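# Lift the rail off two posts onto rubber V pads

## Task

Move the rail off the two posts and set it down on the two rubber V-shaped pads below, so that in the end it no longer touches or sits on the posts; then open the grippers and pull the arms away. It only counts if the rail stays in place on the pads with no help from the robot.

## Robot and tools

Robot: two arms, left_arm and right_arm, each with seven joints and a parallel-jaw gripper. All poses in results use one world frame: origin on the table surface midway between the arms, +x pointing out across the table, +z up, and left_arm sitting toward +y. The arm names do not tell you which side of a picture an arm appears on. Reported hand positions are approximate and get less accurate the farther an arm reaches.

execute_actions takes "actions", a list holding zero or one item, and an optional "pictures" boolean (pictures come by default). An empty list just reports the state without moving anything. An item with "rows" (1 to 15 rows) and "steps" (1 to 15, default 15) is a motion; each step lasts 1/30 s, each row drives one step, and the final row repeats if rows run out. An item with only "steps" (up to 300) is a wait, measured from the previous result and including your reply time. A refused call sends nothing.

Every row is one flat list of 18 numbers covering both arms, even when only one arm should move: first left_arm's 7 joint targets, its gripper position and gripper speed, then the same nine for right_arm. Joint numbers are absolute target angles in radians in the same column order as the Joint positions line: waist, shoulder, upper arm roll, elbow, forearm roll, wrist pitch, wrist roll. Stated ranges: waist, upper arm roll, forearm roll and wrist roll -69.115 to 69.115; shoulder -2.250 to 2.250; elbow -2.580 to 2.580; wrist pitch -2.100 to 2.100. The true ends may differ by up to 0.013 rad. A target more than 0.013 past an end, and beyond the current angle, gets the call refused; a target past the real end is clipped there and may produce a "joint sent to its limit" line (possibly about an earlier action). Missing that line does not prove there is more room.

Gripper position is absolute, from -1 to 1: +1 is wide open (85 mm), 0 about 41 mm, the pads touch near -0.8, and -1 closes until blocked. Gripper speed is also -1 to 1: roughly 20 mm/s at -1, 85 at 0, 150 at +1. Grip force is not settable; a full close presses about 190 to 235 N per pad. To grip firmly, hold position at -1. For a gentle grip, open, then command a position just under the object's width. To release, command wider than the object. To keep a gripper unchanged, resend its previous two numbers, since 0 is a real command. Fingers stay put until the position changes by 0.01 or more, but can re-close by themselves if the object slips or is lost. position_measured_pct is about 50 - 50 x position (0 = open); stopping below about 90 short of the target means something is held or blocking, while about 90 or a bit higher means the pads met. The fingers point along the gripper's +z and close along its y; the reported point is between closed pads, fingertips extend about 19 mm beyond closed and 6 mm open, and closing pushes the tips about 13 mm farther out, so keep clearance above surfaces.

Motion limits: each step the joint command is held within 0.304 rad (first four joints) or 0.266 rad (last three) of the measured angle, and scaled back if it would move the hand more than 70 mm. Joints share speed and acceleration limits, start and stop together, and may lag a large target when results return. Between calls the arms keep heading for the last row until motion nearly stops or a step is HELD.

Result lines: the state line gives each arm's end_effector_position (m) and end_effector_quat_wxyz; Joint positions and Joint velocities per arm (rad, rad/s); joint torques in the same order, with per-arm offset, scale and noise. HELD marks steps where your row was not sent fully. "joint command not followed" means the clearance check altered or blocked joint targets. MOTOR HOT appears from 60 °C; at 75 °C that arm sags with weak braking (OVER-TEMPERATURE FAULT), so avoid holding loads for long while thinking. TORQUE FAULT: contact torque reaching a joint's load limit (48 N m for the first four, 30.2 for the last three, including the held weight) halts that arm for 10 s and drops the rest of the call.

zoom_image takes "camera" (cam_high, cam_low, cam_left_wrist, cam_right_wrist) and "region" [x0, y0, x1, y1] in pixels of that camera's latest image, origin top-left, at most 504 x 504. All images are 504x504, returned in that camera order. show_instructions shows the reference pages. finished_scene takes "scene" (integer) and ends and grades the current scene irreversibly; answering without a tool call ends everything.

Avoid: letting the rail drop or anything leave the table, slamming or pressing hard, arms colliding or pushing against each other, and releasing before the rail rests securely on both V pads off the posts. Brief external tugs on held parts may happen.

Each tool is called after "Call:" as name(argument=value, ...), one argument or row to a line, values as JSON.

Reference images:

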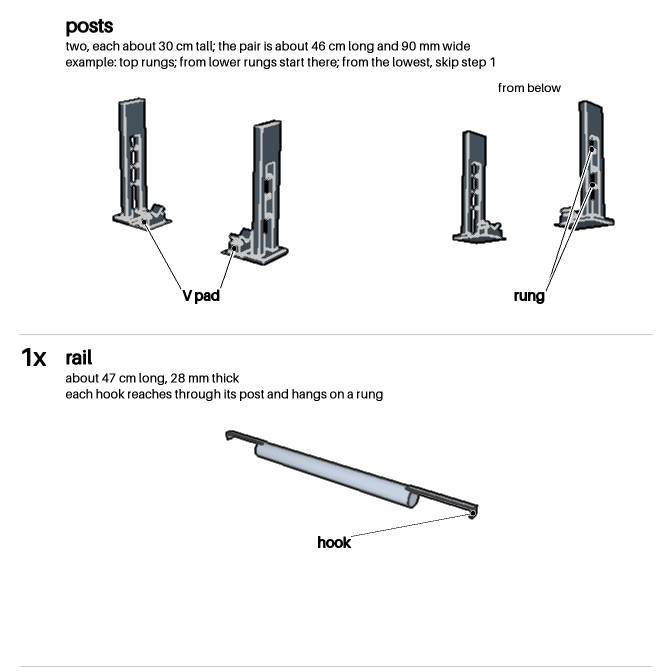

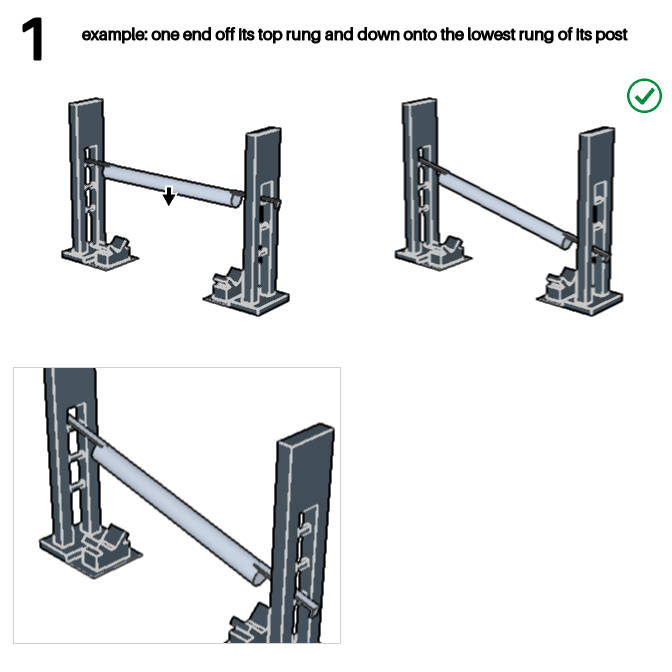

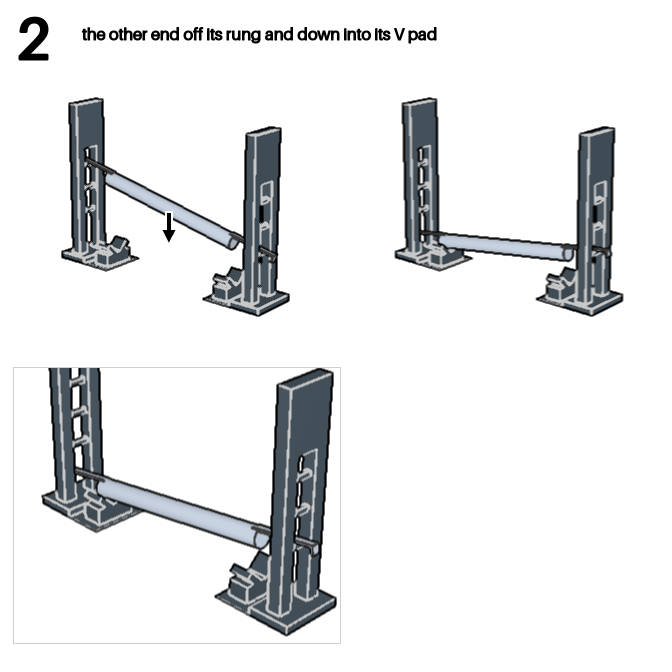

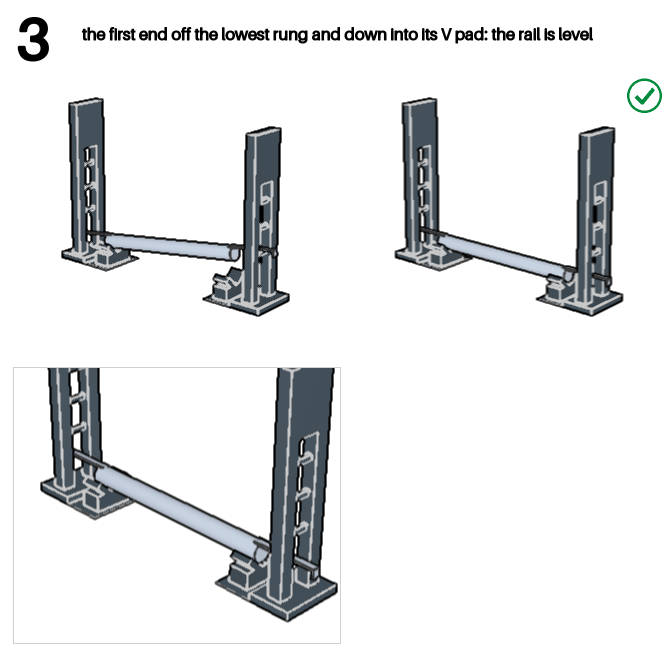

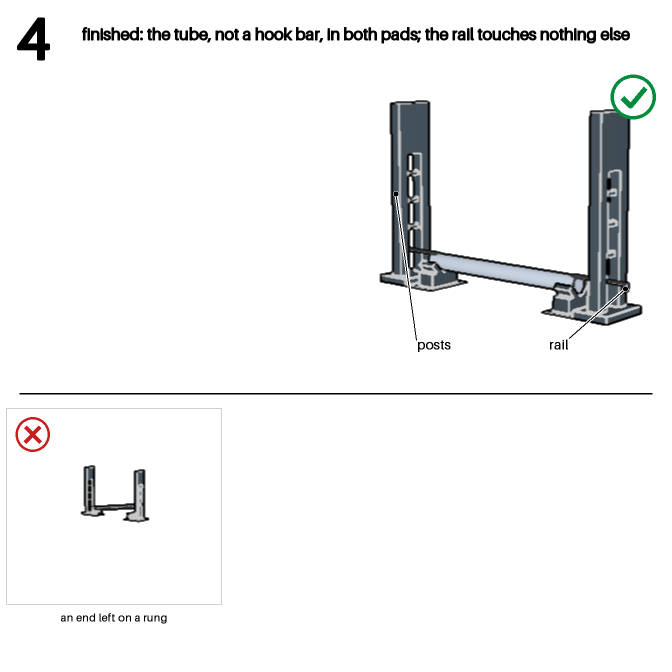

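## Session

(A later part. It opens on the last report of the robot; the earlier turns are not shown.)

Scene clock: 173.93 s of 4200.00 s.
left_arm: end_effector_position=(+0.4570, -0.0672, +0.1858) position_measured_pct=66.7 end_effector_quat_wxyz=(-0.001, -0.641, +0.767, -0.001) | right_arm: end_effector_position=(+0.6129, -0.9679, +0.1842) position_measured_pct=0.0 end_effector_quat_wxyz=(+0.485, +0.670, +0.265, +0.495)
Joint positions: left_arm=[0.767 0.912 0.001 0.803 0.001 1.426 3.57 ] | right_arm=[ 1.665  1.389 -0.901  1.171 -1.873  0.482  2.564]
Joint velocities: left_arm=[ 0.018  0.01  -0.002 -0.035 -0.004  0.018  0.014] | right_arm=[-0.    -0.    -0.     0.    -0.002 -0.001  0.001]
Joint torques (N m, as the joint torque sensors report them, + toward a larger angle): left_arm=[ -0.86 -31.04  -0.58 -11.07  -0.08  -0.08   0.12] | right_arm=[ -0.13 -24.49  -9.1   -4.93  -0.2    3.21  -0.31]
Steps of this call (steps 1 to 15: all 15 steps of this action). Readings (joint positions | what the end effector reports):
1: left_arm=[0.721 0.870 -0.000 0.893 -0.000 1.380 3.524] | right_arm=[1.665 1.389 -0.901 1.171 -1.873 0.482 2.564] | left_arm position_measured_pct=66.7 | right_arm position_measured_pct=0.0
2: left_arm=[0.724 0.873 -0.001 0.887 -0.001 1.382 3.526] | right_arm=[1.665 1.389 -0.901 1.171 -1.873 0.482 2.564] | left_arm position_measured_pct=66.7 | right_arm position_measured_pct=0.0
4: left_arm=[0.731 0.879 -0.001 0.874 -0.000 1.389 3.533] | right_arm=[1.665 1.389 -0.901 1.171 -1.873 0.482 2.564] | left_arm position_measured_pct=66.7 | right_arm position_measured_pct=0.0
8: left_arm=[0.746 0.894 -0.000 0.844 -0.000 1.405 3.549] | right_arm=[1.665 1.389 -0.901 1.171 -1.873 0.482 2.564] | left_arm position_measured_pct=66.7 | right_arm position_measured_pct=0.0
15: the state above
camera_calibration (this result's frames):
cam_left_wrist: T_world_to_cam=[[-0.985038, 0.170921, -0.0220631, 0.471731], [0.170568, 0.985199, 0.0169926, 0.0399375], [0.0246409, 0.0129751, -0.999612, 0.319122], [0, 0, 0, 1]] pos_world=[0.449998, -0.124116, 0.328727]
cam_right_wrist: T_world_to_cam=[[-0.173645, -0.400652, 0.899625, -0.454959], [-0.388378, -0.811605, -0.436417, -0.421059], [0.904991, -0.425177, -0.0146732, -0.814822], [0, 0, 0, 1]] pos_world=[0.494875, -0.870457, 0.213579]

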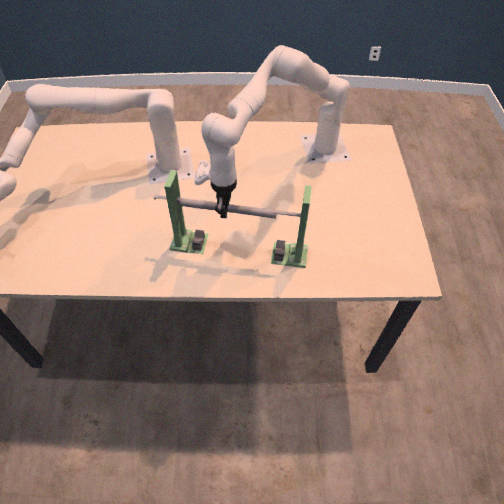

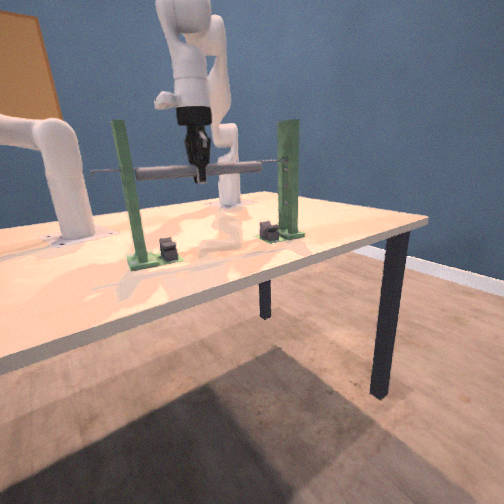

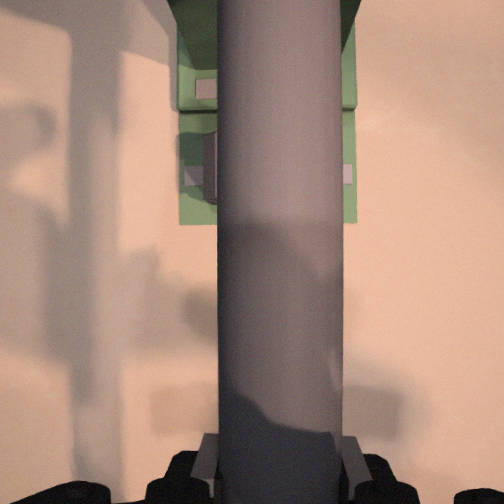

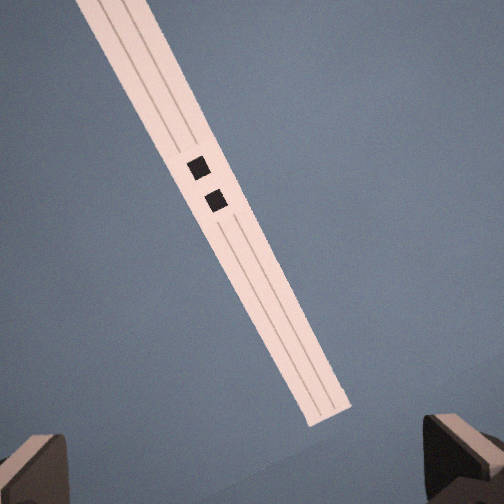

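Call:
zoom_image(
  camera="cam_high",
  region=[150, 180, 210, 230],
)

Call:
zoom_image(
  camera="cam_high",
  region=[265, 190, 325, 240],
)

Call:
zoom_image(
  camera="cam_low",
  region=[85, 150, 165, 200],
)

Region (150, 180, 210, 230) of cam_high's 504x504 image, scaled by 8.400, with more detail than that image has.

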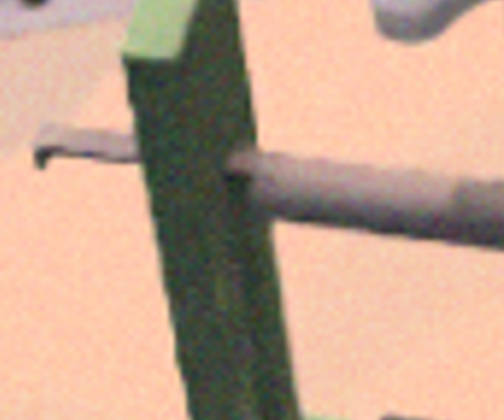

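Region (265, 190, 325, 240) of cam_high's 504x504 image, scaled by 8.400, with more detail than that image has.

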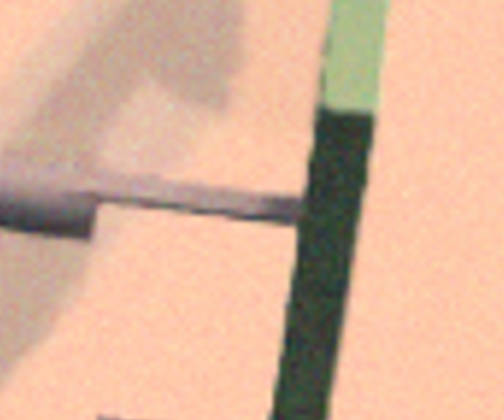

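Region (85, 150, 165, 200) of cam_low's 504x504 image, scaled by 6.300, with more detail than that image has; it fills the top 315 rows of this view, and the rest is white.

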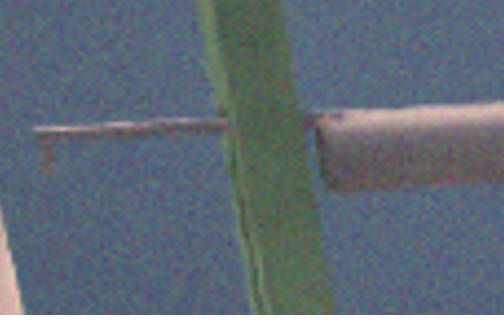

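Call:
execute_actions(
  actions=[
    {"rows": [[0.7753,0.921,0,0.7865,0,1.4341,3.5779,-1,-0.3,1.665,1.389,-0.901,1.171,-1.873,0.482,2.564,1,0]], "steps": 8},
  ],
  pictures=false,
)

Call:
execute_actions(
  actions=[
    {"rows": [[0.7656,0.9146,0,0.8163,0.0208,1.4025,3.5631,-1,-0.3,1.665,1.389,-0.901,1.171,-1.873,0.482,2.564,1,0],[0.7656,0.9146,0,0.8163,0.0208,1.4025,3.5631,-1,-0.3,1.665,1.389,-0.901,1.171,-1.873,0.482,2.564,1,0],[0.7656,0.9146,0,0.8163,0.0208,1.4025,3.5631,-1,-0.3,1.665,1.389,-0.901,1.171,-1.873,0.482,2.564,1,0],[0.7559,0.9082,0,0.8461,0.0417,1.3709,3.5484,-1,-0.3,1.665,1.389,-0.901,1.171,-1.873,0.482,2.564,1,0],[0.7559,0.9082,0,0.8461,0.0417,1.3709,3.5484,-1,-0.3,1.665,1.389,-0.901,1.171,-1.873,0.482,2.564,1,0],[0.7559,0.9082,0,0.8461,0.0417,1.3709,3.5484,-1,-0.3,1.665,1.389,-0.901,1.171,-1.873,0.482,2.564,1,0],[0.7462,0.9017,0,0.8759,0.0626,1.3392,3.5336,-1,-0.3,1.665,1.389,-0.901,1.171,-1.873,0.482,2.564,1,0],[0.7462,0.9017,0,0.8759,0.0626,1.3392,3.5336,-1,-0.3,1.665,1.389,-0.901,1.171,-1.873,0.482,2.564,1,0],[0.7462,0.9017,0,0.8759,0.0626,1.3392,3.5336,-1,-0.3,1.665,1.389,-0.901,1.171,-1.873,0.482,2.564,1,0],[0.7365,0.8953,0,0.9057,0.0834,1.3076,3.5188,-1,-0.3,1.665,1.389,-0.901,1.171,-1.873,0.482,2.564,1,0]], "steps": 15},
  ],
)

Call:
zoom_image(
  camera="cam_low",
  region=[230, 140, 310, 220],
)

Call:
zoom_image(
  camera="cam_high",
  region=[150, 180, 210, 230],
)

Scene clock: 218.80 s of 4200.00 s.
left_arm: end_effector_position=(+0.4561, -0.0723, +0.1854) position_measured_pct=66.7 end_effector_quat_wxyz=(-0.000, -0.641, +0.767, -0.000) | right_arm: end_effector_position=(+0.6129, -0.9679, +0.1842) position_measured_pct=0.0 end_effector_quat_wxyz=(+0.485, +0.670, +0.265, +0.495)
Joint positions: left_arm=[0.775 0.921 0.    0.787 0.    1.434 3.578] | right_arm=[ 1.665  1.389 -0.901  1.171 -1.873  0.482  2.564]
Joint velocities: left_arm=[-0.     0.003 -0.004 -0.006 -0.003  0.003  0.002] | right_arm=[-0.     0.002 -0.    -0.    -0.001 -0.    -0.   ]
Joint torques (N m, as the joint torque sensors report them, + toward a larger angle): left_arm=[  0.11 -31.4   -0.01 -11.87   0.52  -0.11   0.19] | right_arm=[ -0.42 -24.61  -9.16  -5.01  -0.16   3.16  -0.44]
Steps of this call (steps 1 to 15: the robot went on to your last target; steps 16 to 140: nothing new was sent; then 39.93 s passed at rest; steps 141 to 148: all 8 steps of this action). Readings (joint positions | what the end effector reports):
141: left_arm=[0.769 0.915 -0.000 0.800 -0.000 1.427 3.571] | right_arm=[1.665 1.389 -0.901 1.171 -1.873 0.482 2.564] | left_arm position_measured_pct=66.7 | right_arm position_measured_pct=0.0
142: left_arm=[0.771 0.917 -0.001 0.795 -0.001 1.430 3.573] | right_arm=[1.665 1.389 -0.901 1.171 -1.873 0.482 2.564] | left_arm position_measured_pct=66.7 | right_arm position_measured_pct=0.0
144: left_arm=[0.774 0.920 0.000 0.789 0.000 1.433 3.577] | right_arm=[1.665 1.389 -0.901 1.171 -1.873 0.482 2.564] | left_arm position_measured_pct=66.7 | right_arm position_measured_pct=0.0
148: the state above

Scene clock: 219.30 s of 4200.00 s.
left_arm: end_effector_position=(+0.4560, -0.0725, +0.1658) position_measured_pct=66.7 end_effector_quat_wxyz=(-0.033, -0.640, +0.767, -0.027) | right_arm: end_effector_position=(+0.6129, -0.9679, +0.1842) position_measured_pct=0.0 end_effector_quat_wxyz=(+0.485, +0.670, +0.265, +0.495)
Joint positions: left_arm=[ 0.738  0.897 -0.     0.903  0.082  1.31   3.52 ] | right_arm=[ 1.665  1.389 -0.901  1.171 -1.873  0.482  2.564]
Joint velocities: left_arm=[-0.012 -0.003  0.002  0.047  0.031 -0.047 -0.022] | right_arm=[-0.001  0.002  0.001 -0.001  0.001  0.003 -0.   ]
Joint torques (N m, as the joint torque sensors report them, + toward a larger angle): left_arm=[  0.91 -32.01   0.67 -11.97   0.9   -0.43   0.23] | right_arm=[ -0.48 -24.5   -9.1   -5.22  -0.03   3.22  -0.48]
Steps of this call (steps 1 to 15: all 15 steps of this action). Readings (joint positions | what the end effector reports):
1: left_arm=[0.775 0.920 0.000 0.787 0.001 1.433 3.578] | right_arm=[1.665 1.389 -0.901 1.171 -1.873 0.482 2.564] | left_arm position_measured_pct=66.7 | right_arm position_measured_pct=0.0
2: left_arm=[0.773 0.919 0.000 0.792 0.004 1.428 3.576] | right_arm=[1.665 1.389 -0.901 1.171 -1.873 0.482 2.564] | left_arm position_measured_pct=66.7 | right_arm position_measured_pct=0.0
4: left_arm=[0.767 0.915 0.000 0.809 0.016 1.410 3.567] | right_arm=[1.665 1.389 -0.901 1.171 -1.873 0.482 2.564] | left_arm position_measured_pct=66.7 | right_arm position_measured_pct=0.0
8: left_arm=[0.755 0.907 0.000 0.849 0.043 1.368 3.547] | right_arm=[1.665 1.389 -0.901 1.171 -1.873 0.482 2.564] | left_arm position_measured_pct=66.7 | right_arm position_measured_pct=0.0
15: the state above
camera_calibration (this result's frames):
cam_left_wrist: T_world_to_cam=[[-0.985267, 0.169755, -0.0207861, 0.471019], [0.170779, 0.983052, -0.0666641, 0.0592428], [0.00911727, -0.0692318, -0.997559, 0.299994], [0, 0, 0, 1]] pos_world=[0.451227, -0.117427, 0.313002]
cam_right_wrist: T_world_to_cam=[[-0.173646, -0.400652, 0.899625, -0.454959], [-0.388378, -0.811605, -0.436417, -0.421059], [0.904991, -0.425177, -0.0146732, -0.814822], [0, 0, 0, 1]] pos_world=[0.494875, -0.870457, 0.213579]

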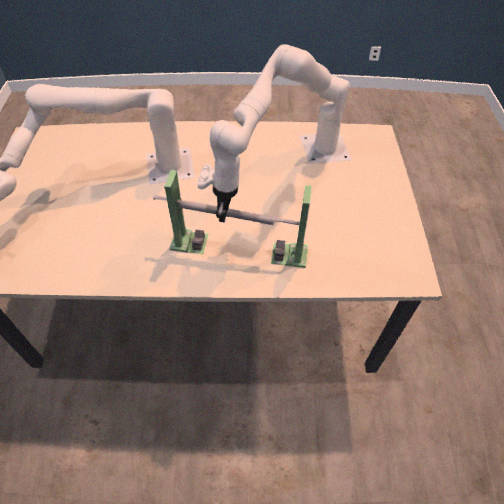

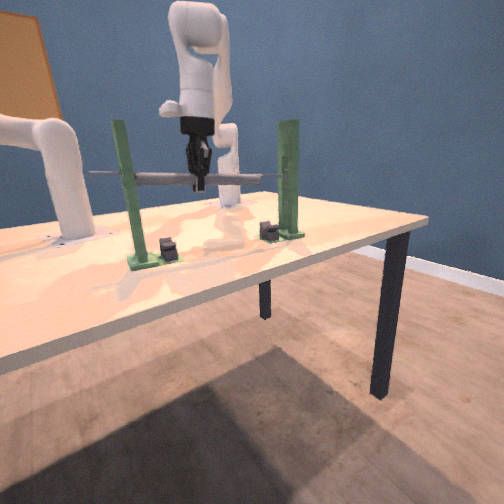

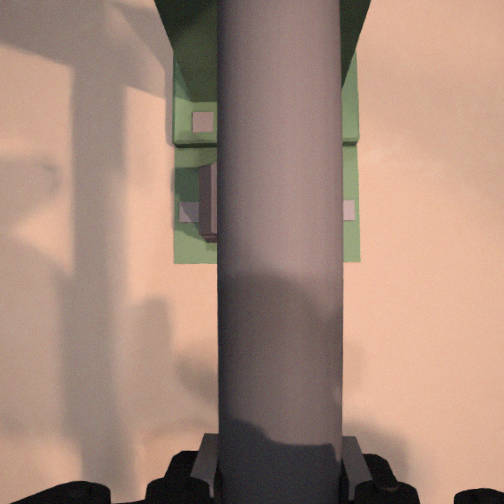

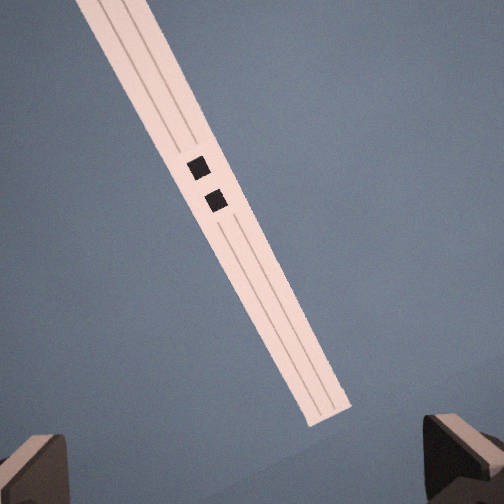

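Region (230, 140, 310, 220) of cam_low's 504x504 image, scaled by 6.300, with more detail than that image has.

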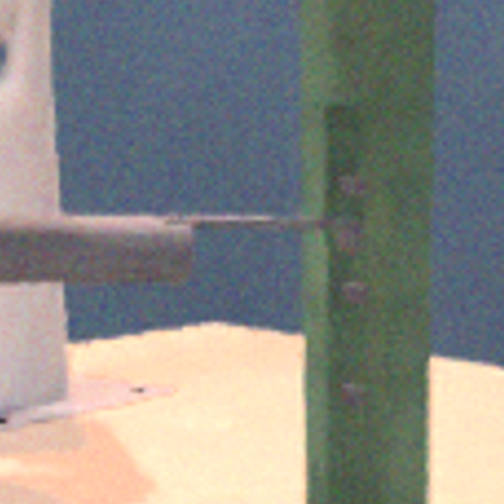

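Region (150, 180, 210, 230) of cam_high's 504x504 image, scaled by 8.400, with more detail than that image has.

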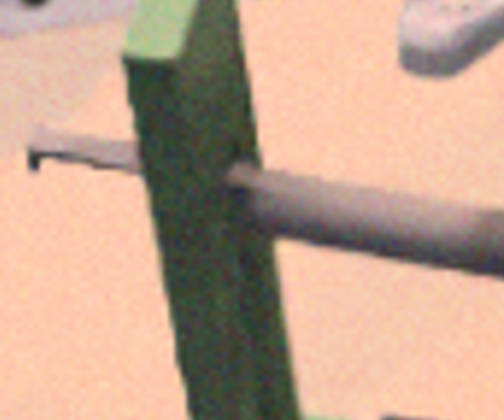

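Call:
execute_actions(
  actions=[
    {"rows": [[0.7258,0.8933,0,0.93,0.11,1.2809,3.4948,-1,-0.3,1.665,1.389,-0.901,1.171,-1.873,0.482,2.564,1,0],[0.7258,0.8933,0,0.93,0.11,1.2809,3.4948,-1,-0.3,1.665,1.389,-0.901,1.171,-1.873,0.482,2.564,1,0],[0.7258,0.8933,0,0.93,0.11,1.2809,3.4948,-1,-0.3,1.665,1.389,-0.901,1.171,-1.873,0.482,2.564,1,0],[0.7152,0.8912,0,0.9543,0.1365,1.2543,3.4707,-1,-0.3,1.665,1.389,-0.901,1.171,-1.873,0.482,2.564,1,0],[0.7152,0.8912,0,0.9543,0.1365,1.2543,3.4707,-1,-0.3,1.665,1.389,-0.901,1.171,-1.873,0.482,2.564,1,0],[0.7152,0.8912,0,0.9543,0.1365,1.2543,3.4707,-1,-0.3,1.665,1.389,-0.901,1.171,-1.873,0.482,2.564,1,0],[0.7045,0.8892,0,0.9785,0.1631,1.2276,3.4467,-1,-0.3,1.665,1.389,-0.901,1.171,-1.873,0.482,2.564,1,0],[0.7045,0.8892,0,0.9785,0.1631,1.2276,3.4467,-1,-0.3,1.665,1.389,-0.901,1.171,-1.873,0.482,2.564,1,0],[0.7045,0.8892,0,0.9785,0.1631,1.2276,3.4467,-1,-0.3,1.665,1.389,-0.901,1.171,-1.873,0.482,2.564,1,0],[0.6939,0.8872,0,1.0028,0.1897,1.201,3.4227,-1,-0.3,1.665,1.389,-0.901,1.171,-1.873,0.482,2.564,1,0]], "steps": 15},
  ],
  pictures=false,
)

Call:
execute_actions(
  actions=[
    {"rows": [[0.6832,0.8851,0,1.0271,0.2162,1.1743,3.3986,-1,-0.3,1.665,1.389,-0.901,1.171,-1.873,0.482,2.564,1,0],[0.6832,0.8851,0,1.0271,0.2162,1.1743,3.3986,-1,-0.3,1.665,1.389,-0.901,1.171,-1.873,0.482,2.564,1,0],[0.6832,0.8851,0,1.0271,0.2162,1.1743,3.3986,-1,-0.3,1.665,1.389,-0.901,1.171,-1.873,0.482,2.564,1,0],[0.6725,0.8831,0,1.0514,0.2428,1.1476,3.3746,-1,-0.3,1.665,1.389,-0.901,1.171,-1.873,0.482,2.564,1,0],[0.6725,0.8831,0,1.0514,0.2428,1.1476,3.3746,-1,-0.3,1.665,1.389,-0.901,1.171,-1.873,0.482,2.564,1,0],[0.6725,0.8831,0,1.0514,0.2428,1.1476,3.3746,-1,-0.3,1.665,1.389,-0.901,1.171,-1.873,0.482,2.564,1,0],[0.6619,0.881,0,1.0756,0.2693,1.121,3.3505,-1,-0.3,1.665,1.389,-0.901,1.171,-1.873,0.482,2.564,1,0],[0.6619,0.881,0,1.0756,0.2693,1.121,3.3505,-1,-0.3,1.665,1.389,-0.901,1.171,-1.873,0.482,2.564,1,0],[0.6619,0.881,0,1.0756,0.2693,1.121,3.3505,-1,-0.3,1.665,1.389,-0.901,1.171,-1.873,0.482,2.564,1,0],[0.6512,0.879,0,1.0999,0.2959,1.0943,3.3265,-1,-0.3,1.665,1.389,-0.901,1.171,-1.873,0.482,2.564,1,0]], "steps": 15},
  ],
)

Call:
zoom_image(
  camera="cam_low",
  region=[210, 150, 310, 250],
)

Call:
zoom_image(
  camera="cam_high",
  region=[150, 170, 330, 270],
)

Scene clock: 243.57 s of 4200.00 s.
left_arm: end_effector_position=(+0.4546, -0.0743, +0.1458) position_measured_pct=66.7 end_effector_quat_wxyz=(-0.073, -0.635, +0.767, -0.055) | right_arm: end_effector_position=(+0.6129, -0.9679, +0.1842) position_measured_pct=0.0 end_effector_quat_wxyz=(+0.485, +0.670, +0.265, +0.495)
Joint positions: left_arm=[ 0.695  0.888 -0.     1.001  0.188  1.203  3.424] | right_arm=[ 1.665  1.389 -0.901  1.171 -1.873  0.482  2.564]
Joint velocities: left_arm=[-0.012  0.     0.006  0.035  0.034 -0.036 -0.03 ] | right_arm=[-0.    -0.     0.    -0.001 -0.001 -0.002 -0.   ]
Joint torques (N m, as the joint torque sensors report them, + toward a larger angle): left_arm=[  0.88 -31.65   1.31 -12.42   1.13  -0.44   0.33] | right_arm=[ -0.14 -24.71  -9.37  -4.99  -0.05   3.28  -0.19]
Steps of this call (steps 1 to 15: the robot went on to your last target; steps 16 to 90: nothing new was sent; then 20.77 s passed at rest; steps 91 to 105: all 15 steps of this action). Readings (joint positions | what the end effector reports):
91: left_arm=[0.736 0.895 0.000 0.907 0.084 1.307 3.518] | right_arm=[1.665 1.389 -0.901 1.171 -1.873 0.482 2.564] | left_arm position_measured_pct=66.7 | right_arm position_measured_pct=0.0
92: left_arm=[0.733 0.894 0.001 0.912 0.090 1.301 3.513] | right_arm=[1.665 1.389 -0.901 1.171 -1.873 0.482 2.564] | left_arm position_measured_pct=66.7 | right_arm position_measured_pct=0.0
94: left_arm=[0.727 0.893 -0.000 0.926 0.105 1.286 3.499] | right_arm=[1.665 1.389 -0.901 1.171 -1.873 0.482 2.564] | left_arm position_measured_pct=66.7 | right_arm position_measured_pct=0.0
98: left_arm=[0.713 0.891 0.000 0.958 0.140 1.251 3.468] | right_arm=[1.665 1.389 -0.901 1.171 -1.873 0.482 2.564] | left_arm position_measured_pct=66.7 | right_arm position_measured_pct=0.0
105: the state above

Scene clock: 244.07 s of 4200.00 s.
left_arm: end_effector_position=(+0.4558, -0.0733, +0.1288) position_measured_pct=66.7 end_effector_quat_wxyz=(-0.105, -0.635, +0.760, -0.087) | right_arm: end_effector_position=(+0.6129, -0.9679, +0.1842) position_measured_pct=0.0 end_effector_quat_wxyz=(+0.485, +0.670, +0.265, +0.495)
Joint positions: left_arm=[ 0.653  0.88  -0.001  1.098  0.294  1.096  3.328] | right_arm=[ 1.665  1.389 -0.901  1.171 -1.873  0.482  2.564]
Joint velocities: left_arm=[-0.012 -0.001  0.004  0.035  0.033 -0.034 -0.029] | right_arm=[-0.     0.    -0.    -0.     0.001  0.001  0.001]
Joint torques (N m, as the joint torque sensors report them, + toward a larger angle): left_arm=[  1.19 -30.98   1.23 -11.96   1.85  -0.35   0.13] | right_arm=[ -0.15 -24.62  -9.23  -5.32   0.11   3.33  -0.29]
Steps of this call (steps 1 to 15: all 15 steps of this action). Readings (joint positions | what the end effector reports):
1: left_arm=[0.694 0.888 -0.000 1.003 0.190 1.201 3.423] | right_arm=[1.665 1.389 -0.901 1.171 -1.873 0.482 2.564] | left_arm position_measured_pct=66.7 | right_arm position_measured_pct=0.0
2: left_arm=[0.691 0.887 0.001 1.009 0.196 1.195 3.417] | right_arm=[1.665 1.389 -0.901 1.171 -1.873 0.482 2.564] | left_arm position_measured_pct=66.7 | right_arm position_measured_pct=0.0
4: left_arm=[0.685 0.885 0.000 1.023 0.211 1.179 3.403] | right_arm=[1.665 1.389 -0.901 1.171 -1.873 0.482 2.564] | left_arm position_measured_pct=66.7 | right_arm position_measured_pct=0.0
8: left_arm=[0.671 0.883 0.000 1.055 0.246 1.144 3.371] | right_arm=[1.665 1.389 -0.901 1.171 -1.873 0.482 2.564] | left_arm position_measured_pct=66.7 | right_arm position_measured_pct=0.0
15: the state above
camera_calibration (this result's frames):
cam_left_wrist: T_world_to_cam=[[-0.985918, 0.166162, -0.0188617, 0.469984], [0.165503, 0.95335, -0.252452, 0.0818213], [-0.0239661, -0.252019, -0.967426, 0.260838], [0, 0, 0, 1]] pos_world=[0.456075, -0.0903618, 0.281862]
cam_right_wrist: T_world_to_cam=[[-0.173645, -0.400652, 0.899625, -0.454959], [-0.388378, -0.811605, -0.436417, -0.421059], [0.904991, -0.425177, -0.0146731, -0.814821], [0, 0, 0, 1]] pos_world=[0.494875, -0.870457, 0.213579]

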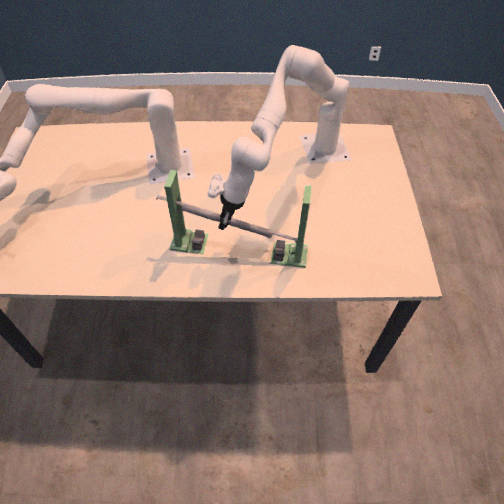

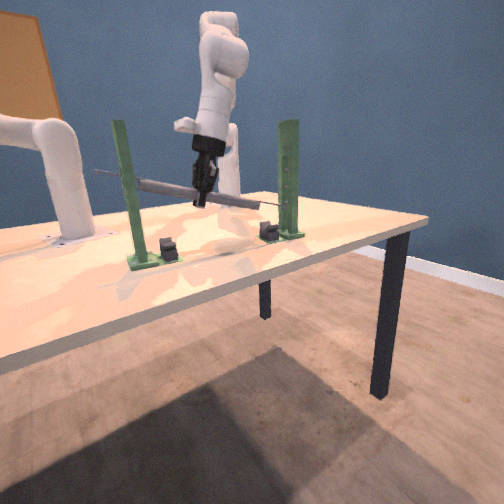

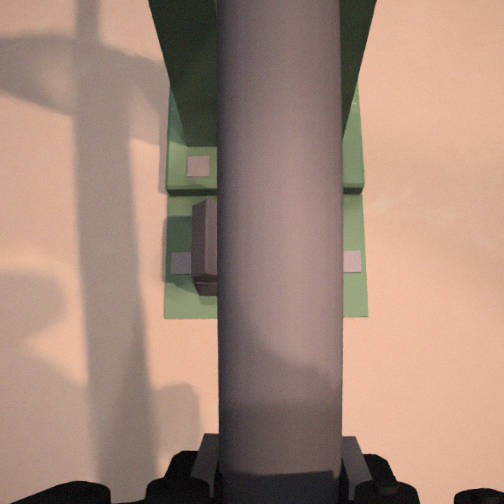

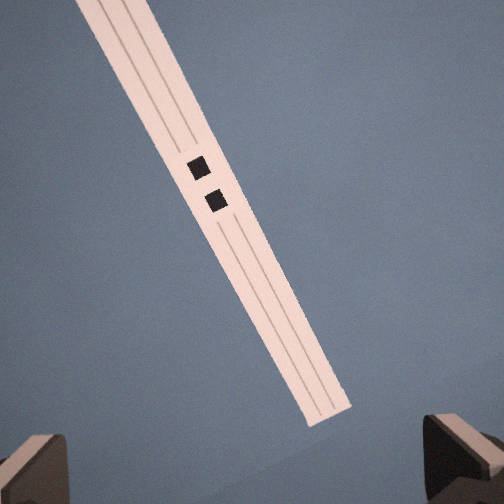

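Region (210, 150, 310, 250) of cam_low's 504x504 image, scaled by 5.040, with more detail than that image has.

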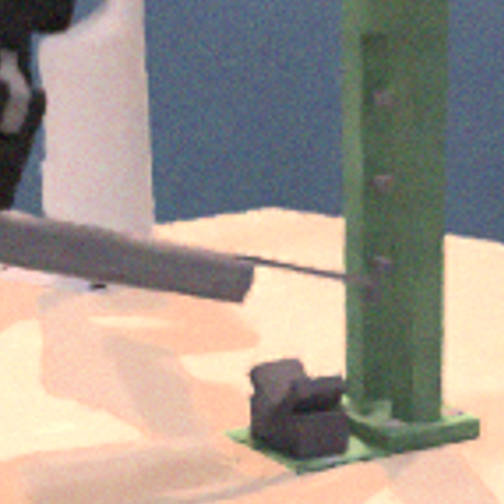

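Region (150, 170, 330, 270) of cam_high's 504x504 image, scaled by 2.800, with more detail than that image has.

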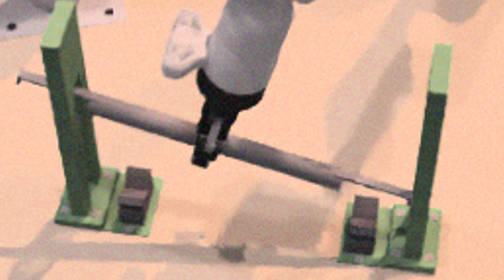

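Call:
execute_actions(
  actions=[
    {"rows": [[0.6374,0.8748,0,1.1137,0.3013,1.0886,3.308,-1,-0.3,1.665,1.389,-0.901,1.171,-1.873,0.482,2.564,1,0],[0.6374,0.8748,0,1.1137,0.3013,1.0886,3.308,-1,-0.3,1.665,1.389,-0.901,1.171,-1.873,0.482,2.564,1,0],[0.6374,0.8748,0,1.1137,0.3013,1.0886,3.308,-1,-0.3,1.665,1.389,-0.901,1.171,-1.873,0.482,2.564,1,0],[0.6235,0.8706,0,1.1276,0.3068,1.0828,3.2895,-1,-0.3,1.665,1.389,-0.901,1.171,-1.873,0.482,2.564,1,0],[0.6235,0.8706,0,1.1276,0.3068,1.0828,3.2895,-1,-0.3,1.665,1.389,-0.901,1.171,-1.873,0.482,2.564,1,0],[0.6235,0.8706,0,1.1276,0.3068,1.0828,3.2895,-1,-0.3,1.665,1.389,-0.901,1.171,-1.873,0.482,2.564,1,0],[0.6097,0.8664,0,1.1414,0.3122,1.0771,3.2711,-1,-0.3,1.665,1.389,-0.901,1.171,-1.873,0.482,2.564,1,0],[0.6097,0.8664,0,1.1414,0.3122,1.0771,3.2711,-1,-0.3,1.665,1.389,-0.901,1.171,-1.873,0.482,2.564,1,0],[0.6097,0.8664,0,1.1414,0.3122,1.0771,3.2711,-1,-0.3,1.665,1.389,-0.901,1.171,-1.873,0.482,2.564,1,0],[0.5958,0.8622,0,1.1553,0.3177,1.0713,3.2526,-1,-0.3,1.665,1.389,-0.901,1.171,-1.873,0.482,2.564,1,0],[0.5958,0.8622,0,1.1553,0.3177,1.0713,3.2526,-1,-0.3,1.665,1.389,-0.901,1.171,-1.873,0.482,2.564,1,0],[0.582,0.858,0,1.1691,0.3231,1.0656,3.2341,-1,-0.3,1.665,1.389,-0.901,1.171,-1.873,0.482,2.564,1,0]], "steps": 15},
  ],
)

Call:
zoom_image(
  camera="cam_low",
  region=[210, 150, 310, 250],
)

Call:
zoom_image(
  camera="cam_low",
  region=[85, 140, 185, 220],
)

Call:
zoom_image(
  camera="cam_high",
  region=[150, 170, 230, 240],
)

Scene clock: 283.23 s of 4200.00 s.
left_arm: end_effector_position=(+0.4642, -0.0369, +0.1234) position_measured_pct=66.7 end_effector_quat_wxyz=(-0.110, -0.634, +0.760, -0.092) | right_arm: end_effector_position=(+0.6129, -0.9679, +0.1842) position_measured_pct=0.0 end_effector_quat_wxyz=(+0.485, +0.670, +0.265, +0.495)
Joint positions: left_arm=[ 0.586  0.859 -0.001  1.165  0.321  1.067  3.239] | right_arm=[ 1.665  1.389 -0.901  1.171 -1.873  0.482  2.564]
Joint velocities: left_arm=[-0.069 -0.011 -0.028  0.072  0.014 -0.03  -0.106] | right_arm=[-0.    -0.001 -0.    -0.001  0.    -0.    -0.001]
Joint torques (N m, as the joint torque sensors report them, + toward a larger angle): left_arm=[  3.01 -29.48   2.62 -11.61   2.14  -0.43   0.46] | right_arm=[ -0.26 -24.68  -9.21  -4.9    0.03   3.09  -0.29]
Steps of this call (steps 1 to 15: the robot went on to your last target; steps 16 to 90: nothing new was sent; then 35.67 s passed at rest; steps 91 to 105: all 15 steps of this action). Readings (joint positions | what the end effector reports):
91: left_arm=[0.650 0.879 0.000 1.101 0.296 1.094 3.325] | right_arm=[1.665 1.389 -0.901 1.171 -1.873 0.482 2.564] | left_arm position_measured_pct=66.7 | right_arm position_measured_pct=0.0
92: left_arm=[0.646 0.877 0.002 1.105 0.299 1.092 3.320] | right_arm=[1.665 1.389 -0.901 1.171 -1.873 0.482 2.564] | left_arm position_measured_pct=66.7 | right_arm position_measured_pct=0.0
94: left_arm=[0.638 0.875 0.000 1.112 0.301 1.089 3.310] | right_arm=[1.665 1.389 -0.901 1.171 -1.873 0.482 2.564] | left_arm position_measured_pct=66.7 | right_arm position_measured_pct=0.0
98: left_arm=[0.620 0.869 0.000 1.131 0.308 1.081 3.285] | right_arm=[1.665 1.389 -0.901 1.171 -1.873 0.482 2.564] | left_arm position_measured_pct=66.7 | right_arm position_measured_pct=0.0
105: the state above
camera_calibration (this result's frames):
cam_left_wrist: T_world_to_cam=[[-0.986023, 0.165468, -0.0194827, 0.472241], [0.164634, 0.949676, -0.26648, 0.046303], [-0.0255917, -0.265963, -0.963643, 0.264779], [0, 0, 0, 1]] pos_world=[0.464793, -0.051692, 0.276692]
cam_right_wrist: T_world_to_cam=[[-0.173646, -0.400652, 0.899625, -0.454959], [-0.388378, -0.811605, -0.436417, -0.421059], [0.904991, -0.425177, -0.0146731, -0.814822], [0, 0, 0, 1]] pos_world=[0.494875, -0.870457, 0.213579]

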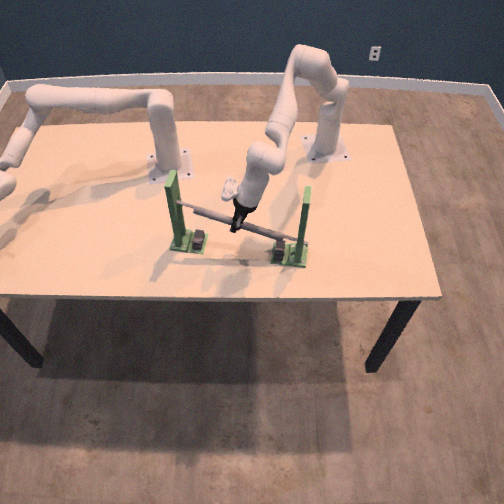

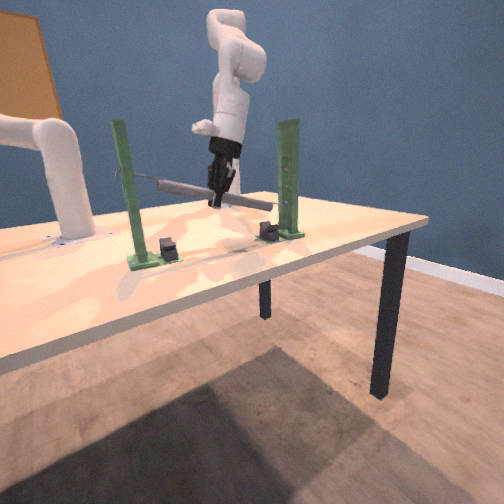

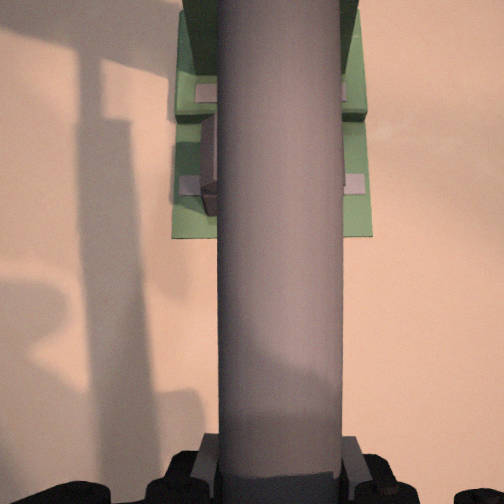

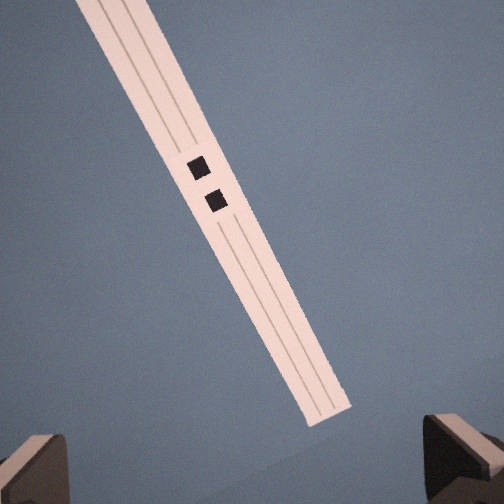

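Region (210, 150, 310, 250) of cam_low's 504x504 image, scaled by 5.040, with more detail than that image has.

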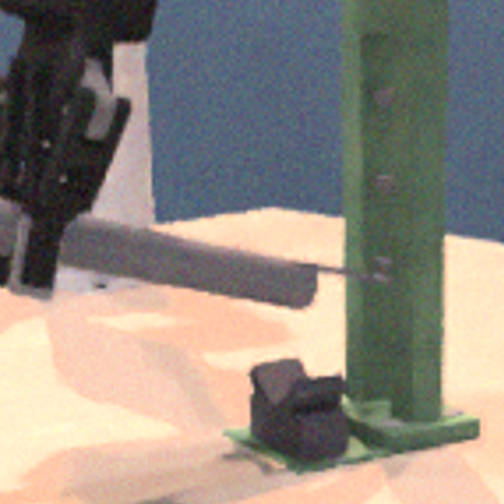

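Region (85, 140, 185, 220) of cam_low's 504x504 image, scaled by 5.040, with more detail than that image has; it fills the top 403 rows of this view, and the rest is white.

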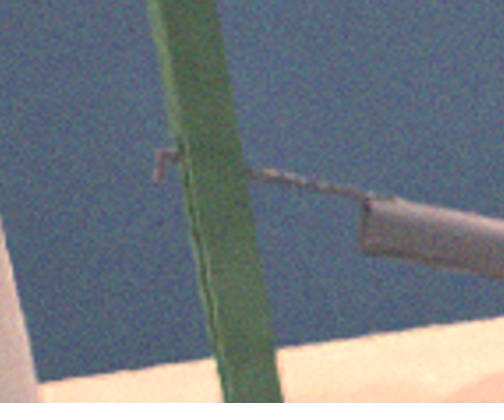

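Region (150, 170, 230, 240) of cam_high's 504x504 image, scaled by 6.300, with more detail than that image has; it fills the top 441 rows of this view, and the rest is white.

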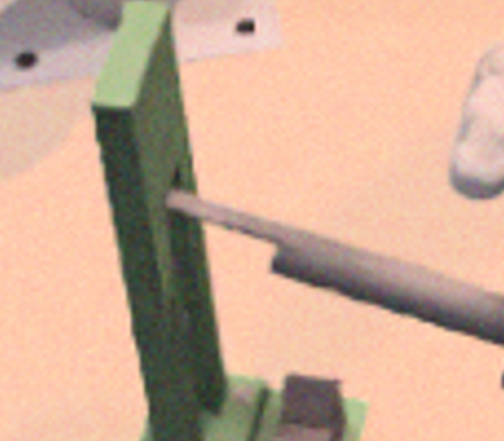

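Call:
execute_actions(
  actions=[],
  pictures=true,
)

Call:
zoom_image(
  camera="cam_low",
  region=[260, 180, 310, 230],
)

Call:
zoom_image(
  camera="cam_low",
  region=[105, 150, 155, 200],
)

Scene clock: 286.30 s of 4200.00 s.
left_arm: end_effector_position=(+0.4644, -0.0352, +0.1233) position_measured_pct=66.7 end_effector_quat_wxyz=(-0.111, -0.634, +0.759, -0.093) | right_arm: end_effector_position=(+0.6129, -0.9679, +0.1842) position_measured_pct=0.0 end_effector_quat_wxyz=(+0.485, +0.670, +0.265, +0.495)
Joint positions: left_arm=[ 0.582  0.858 -0.     1.169  0.323  1.066  3.234] | right_arm=[ 1.665  1.389 -0.901  1.171 -1.873  0.482  2.564]
Joint velocities: left_arm=[ 0.001  0.     0.001  0.    -0.    -0.     0.001] | right_arm=[ 0.001 -0.     0.002  0.002 -0.001  0.001  0.001]
Joint torques (N m, as the joint torque sensors report them, + toward a larger angle): left_arm=[  0.2  -29.6    1.21 -11.2    1.82  -0.32   0.12] | right_arm=[ -0.16 -24.63  -9.24  -5.07  -0.16   3.26  -0.35]
Steps of this call (steps 1 to 15: the robot went on to your last target; steps 16 to 90: nothing new was sent; then 0.07 s passed at rest). Readings (joint positions | what the end effector reports):
1: left_arm=[0.584 0.859 -0.001 1.167 0.322 1.066 3.236] | right_arm=[1.665 1.389 -0.901 1.171 -1.873 0.482 2.564] | left_arm position_measured_pct=66.7 | right_arm position_measured_pct=0.0
2: left_arm=[0.584 0.859 -0.001 1.168 0.322 1.066 3.235] | right_arm=[1.665 1.389 -0.901 1.171 -1.873 0.482 2.564] | left_arm position_measured_pct=66.7 | right_arm position_measured_pct=0.0
4: left_arm=[0.583 0.859 -0.001 1.169 0.323 1.066 3.234] | right_arm=[1.665 1.389 -0.901 1.171 -1.873 0.482 2.564] | left_arm position_measured_pct=66.7 | right_arm position_measured_pct=0.0
8: left_arm=[0.582 0.858 0.000 1.169 0.323 1.066 3.234] | right_arm=[1.665 1.389 -0.901 1.171 -1.873 0.482 2.564] | left_arm position_measured_pct=66.7 | right_arm position_measured_pct=0.0
90: the state above
All arms were judged still, so your last target was given up. Only a new action makes them travel on or press farther. Fingers that are still opening or closing keep moving.
camera_calibration (this result's frames):
cam_left_wrist: T_world_to_cam=[[-0.986098, 0.165059, -0.0191401, 0.472089], [0.164098, 0.949232, -0.268384, 0.0451017], [-0.0261309, -0.267794, -0.963122, 0.265235], [0, 0, 0, 1]] pos_world=[0.465055, -0.0497062, 0.276594]
cam_right_wrist: T_world_to_cam=[[-0.173646, -0.400652, 0.899625, -0.454959], [-0.388378, -0.811605, -0.436417, -0.421059], [0.904991, -0.425177, -0.014673, -0.814822], [0, 0, 0, 1]] pos_world=[0.494875, -0.870457, 0.213579]

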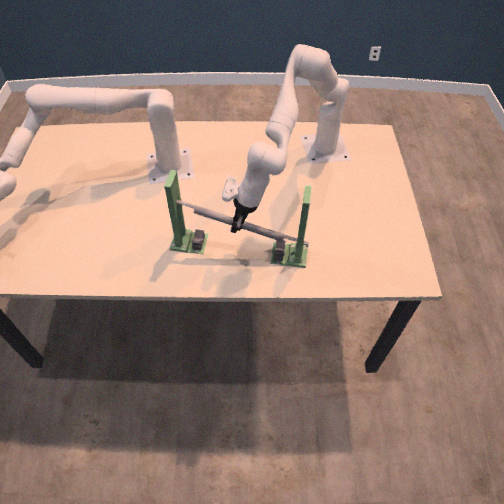

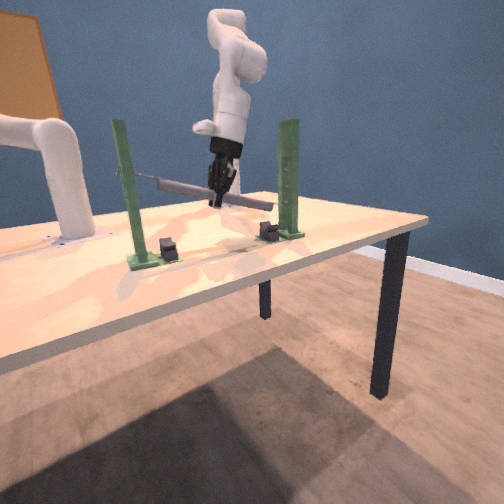

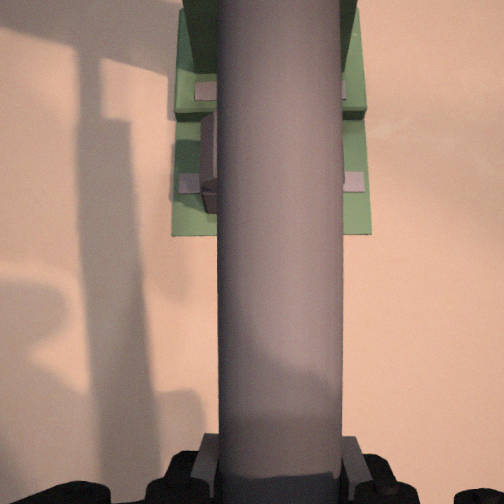

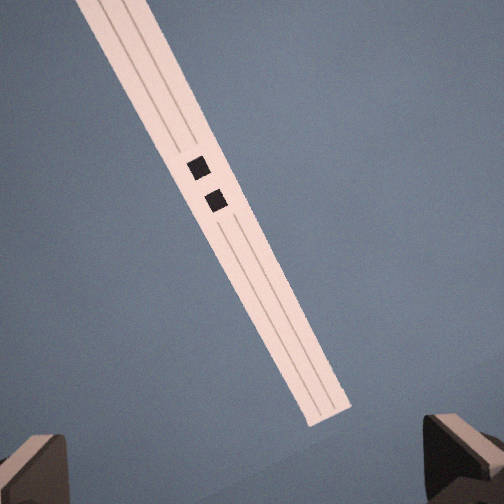

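Region (260, 180, 310, 230) of cam_low's 504x504 image, scaled by 10.080, with more detail than that image has.

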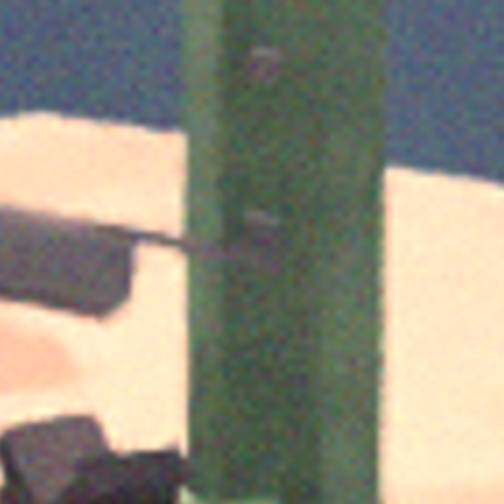

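Region (105, 150, 155, 200) of cam_low's 504x504 image, scaled by 10.080, with more detail than that image has.

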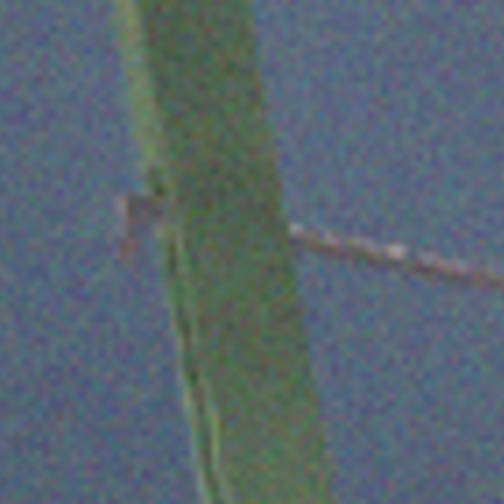

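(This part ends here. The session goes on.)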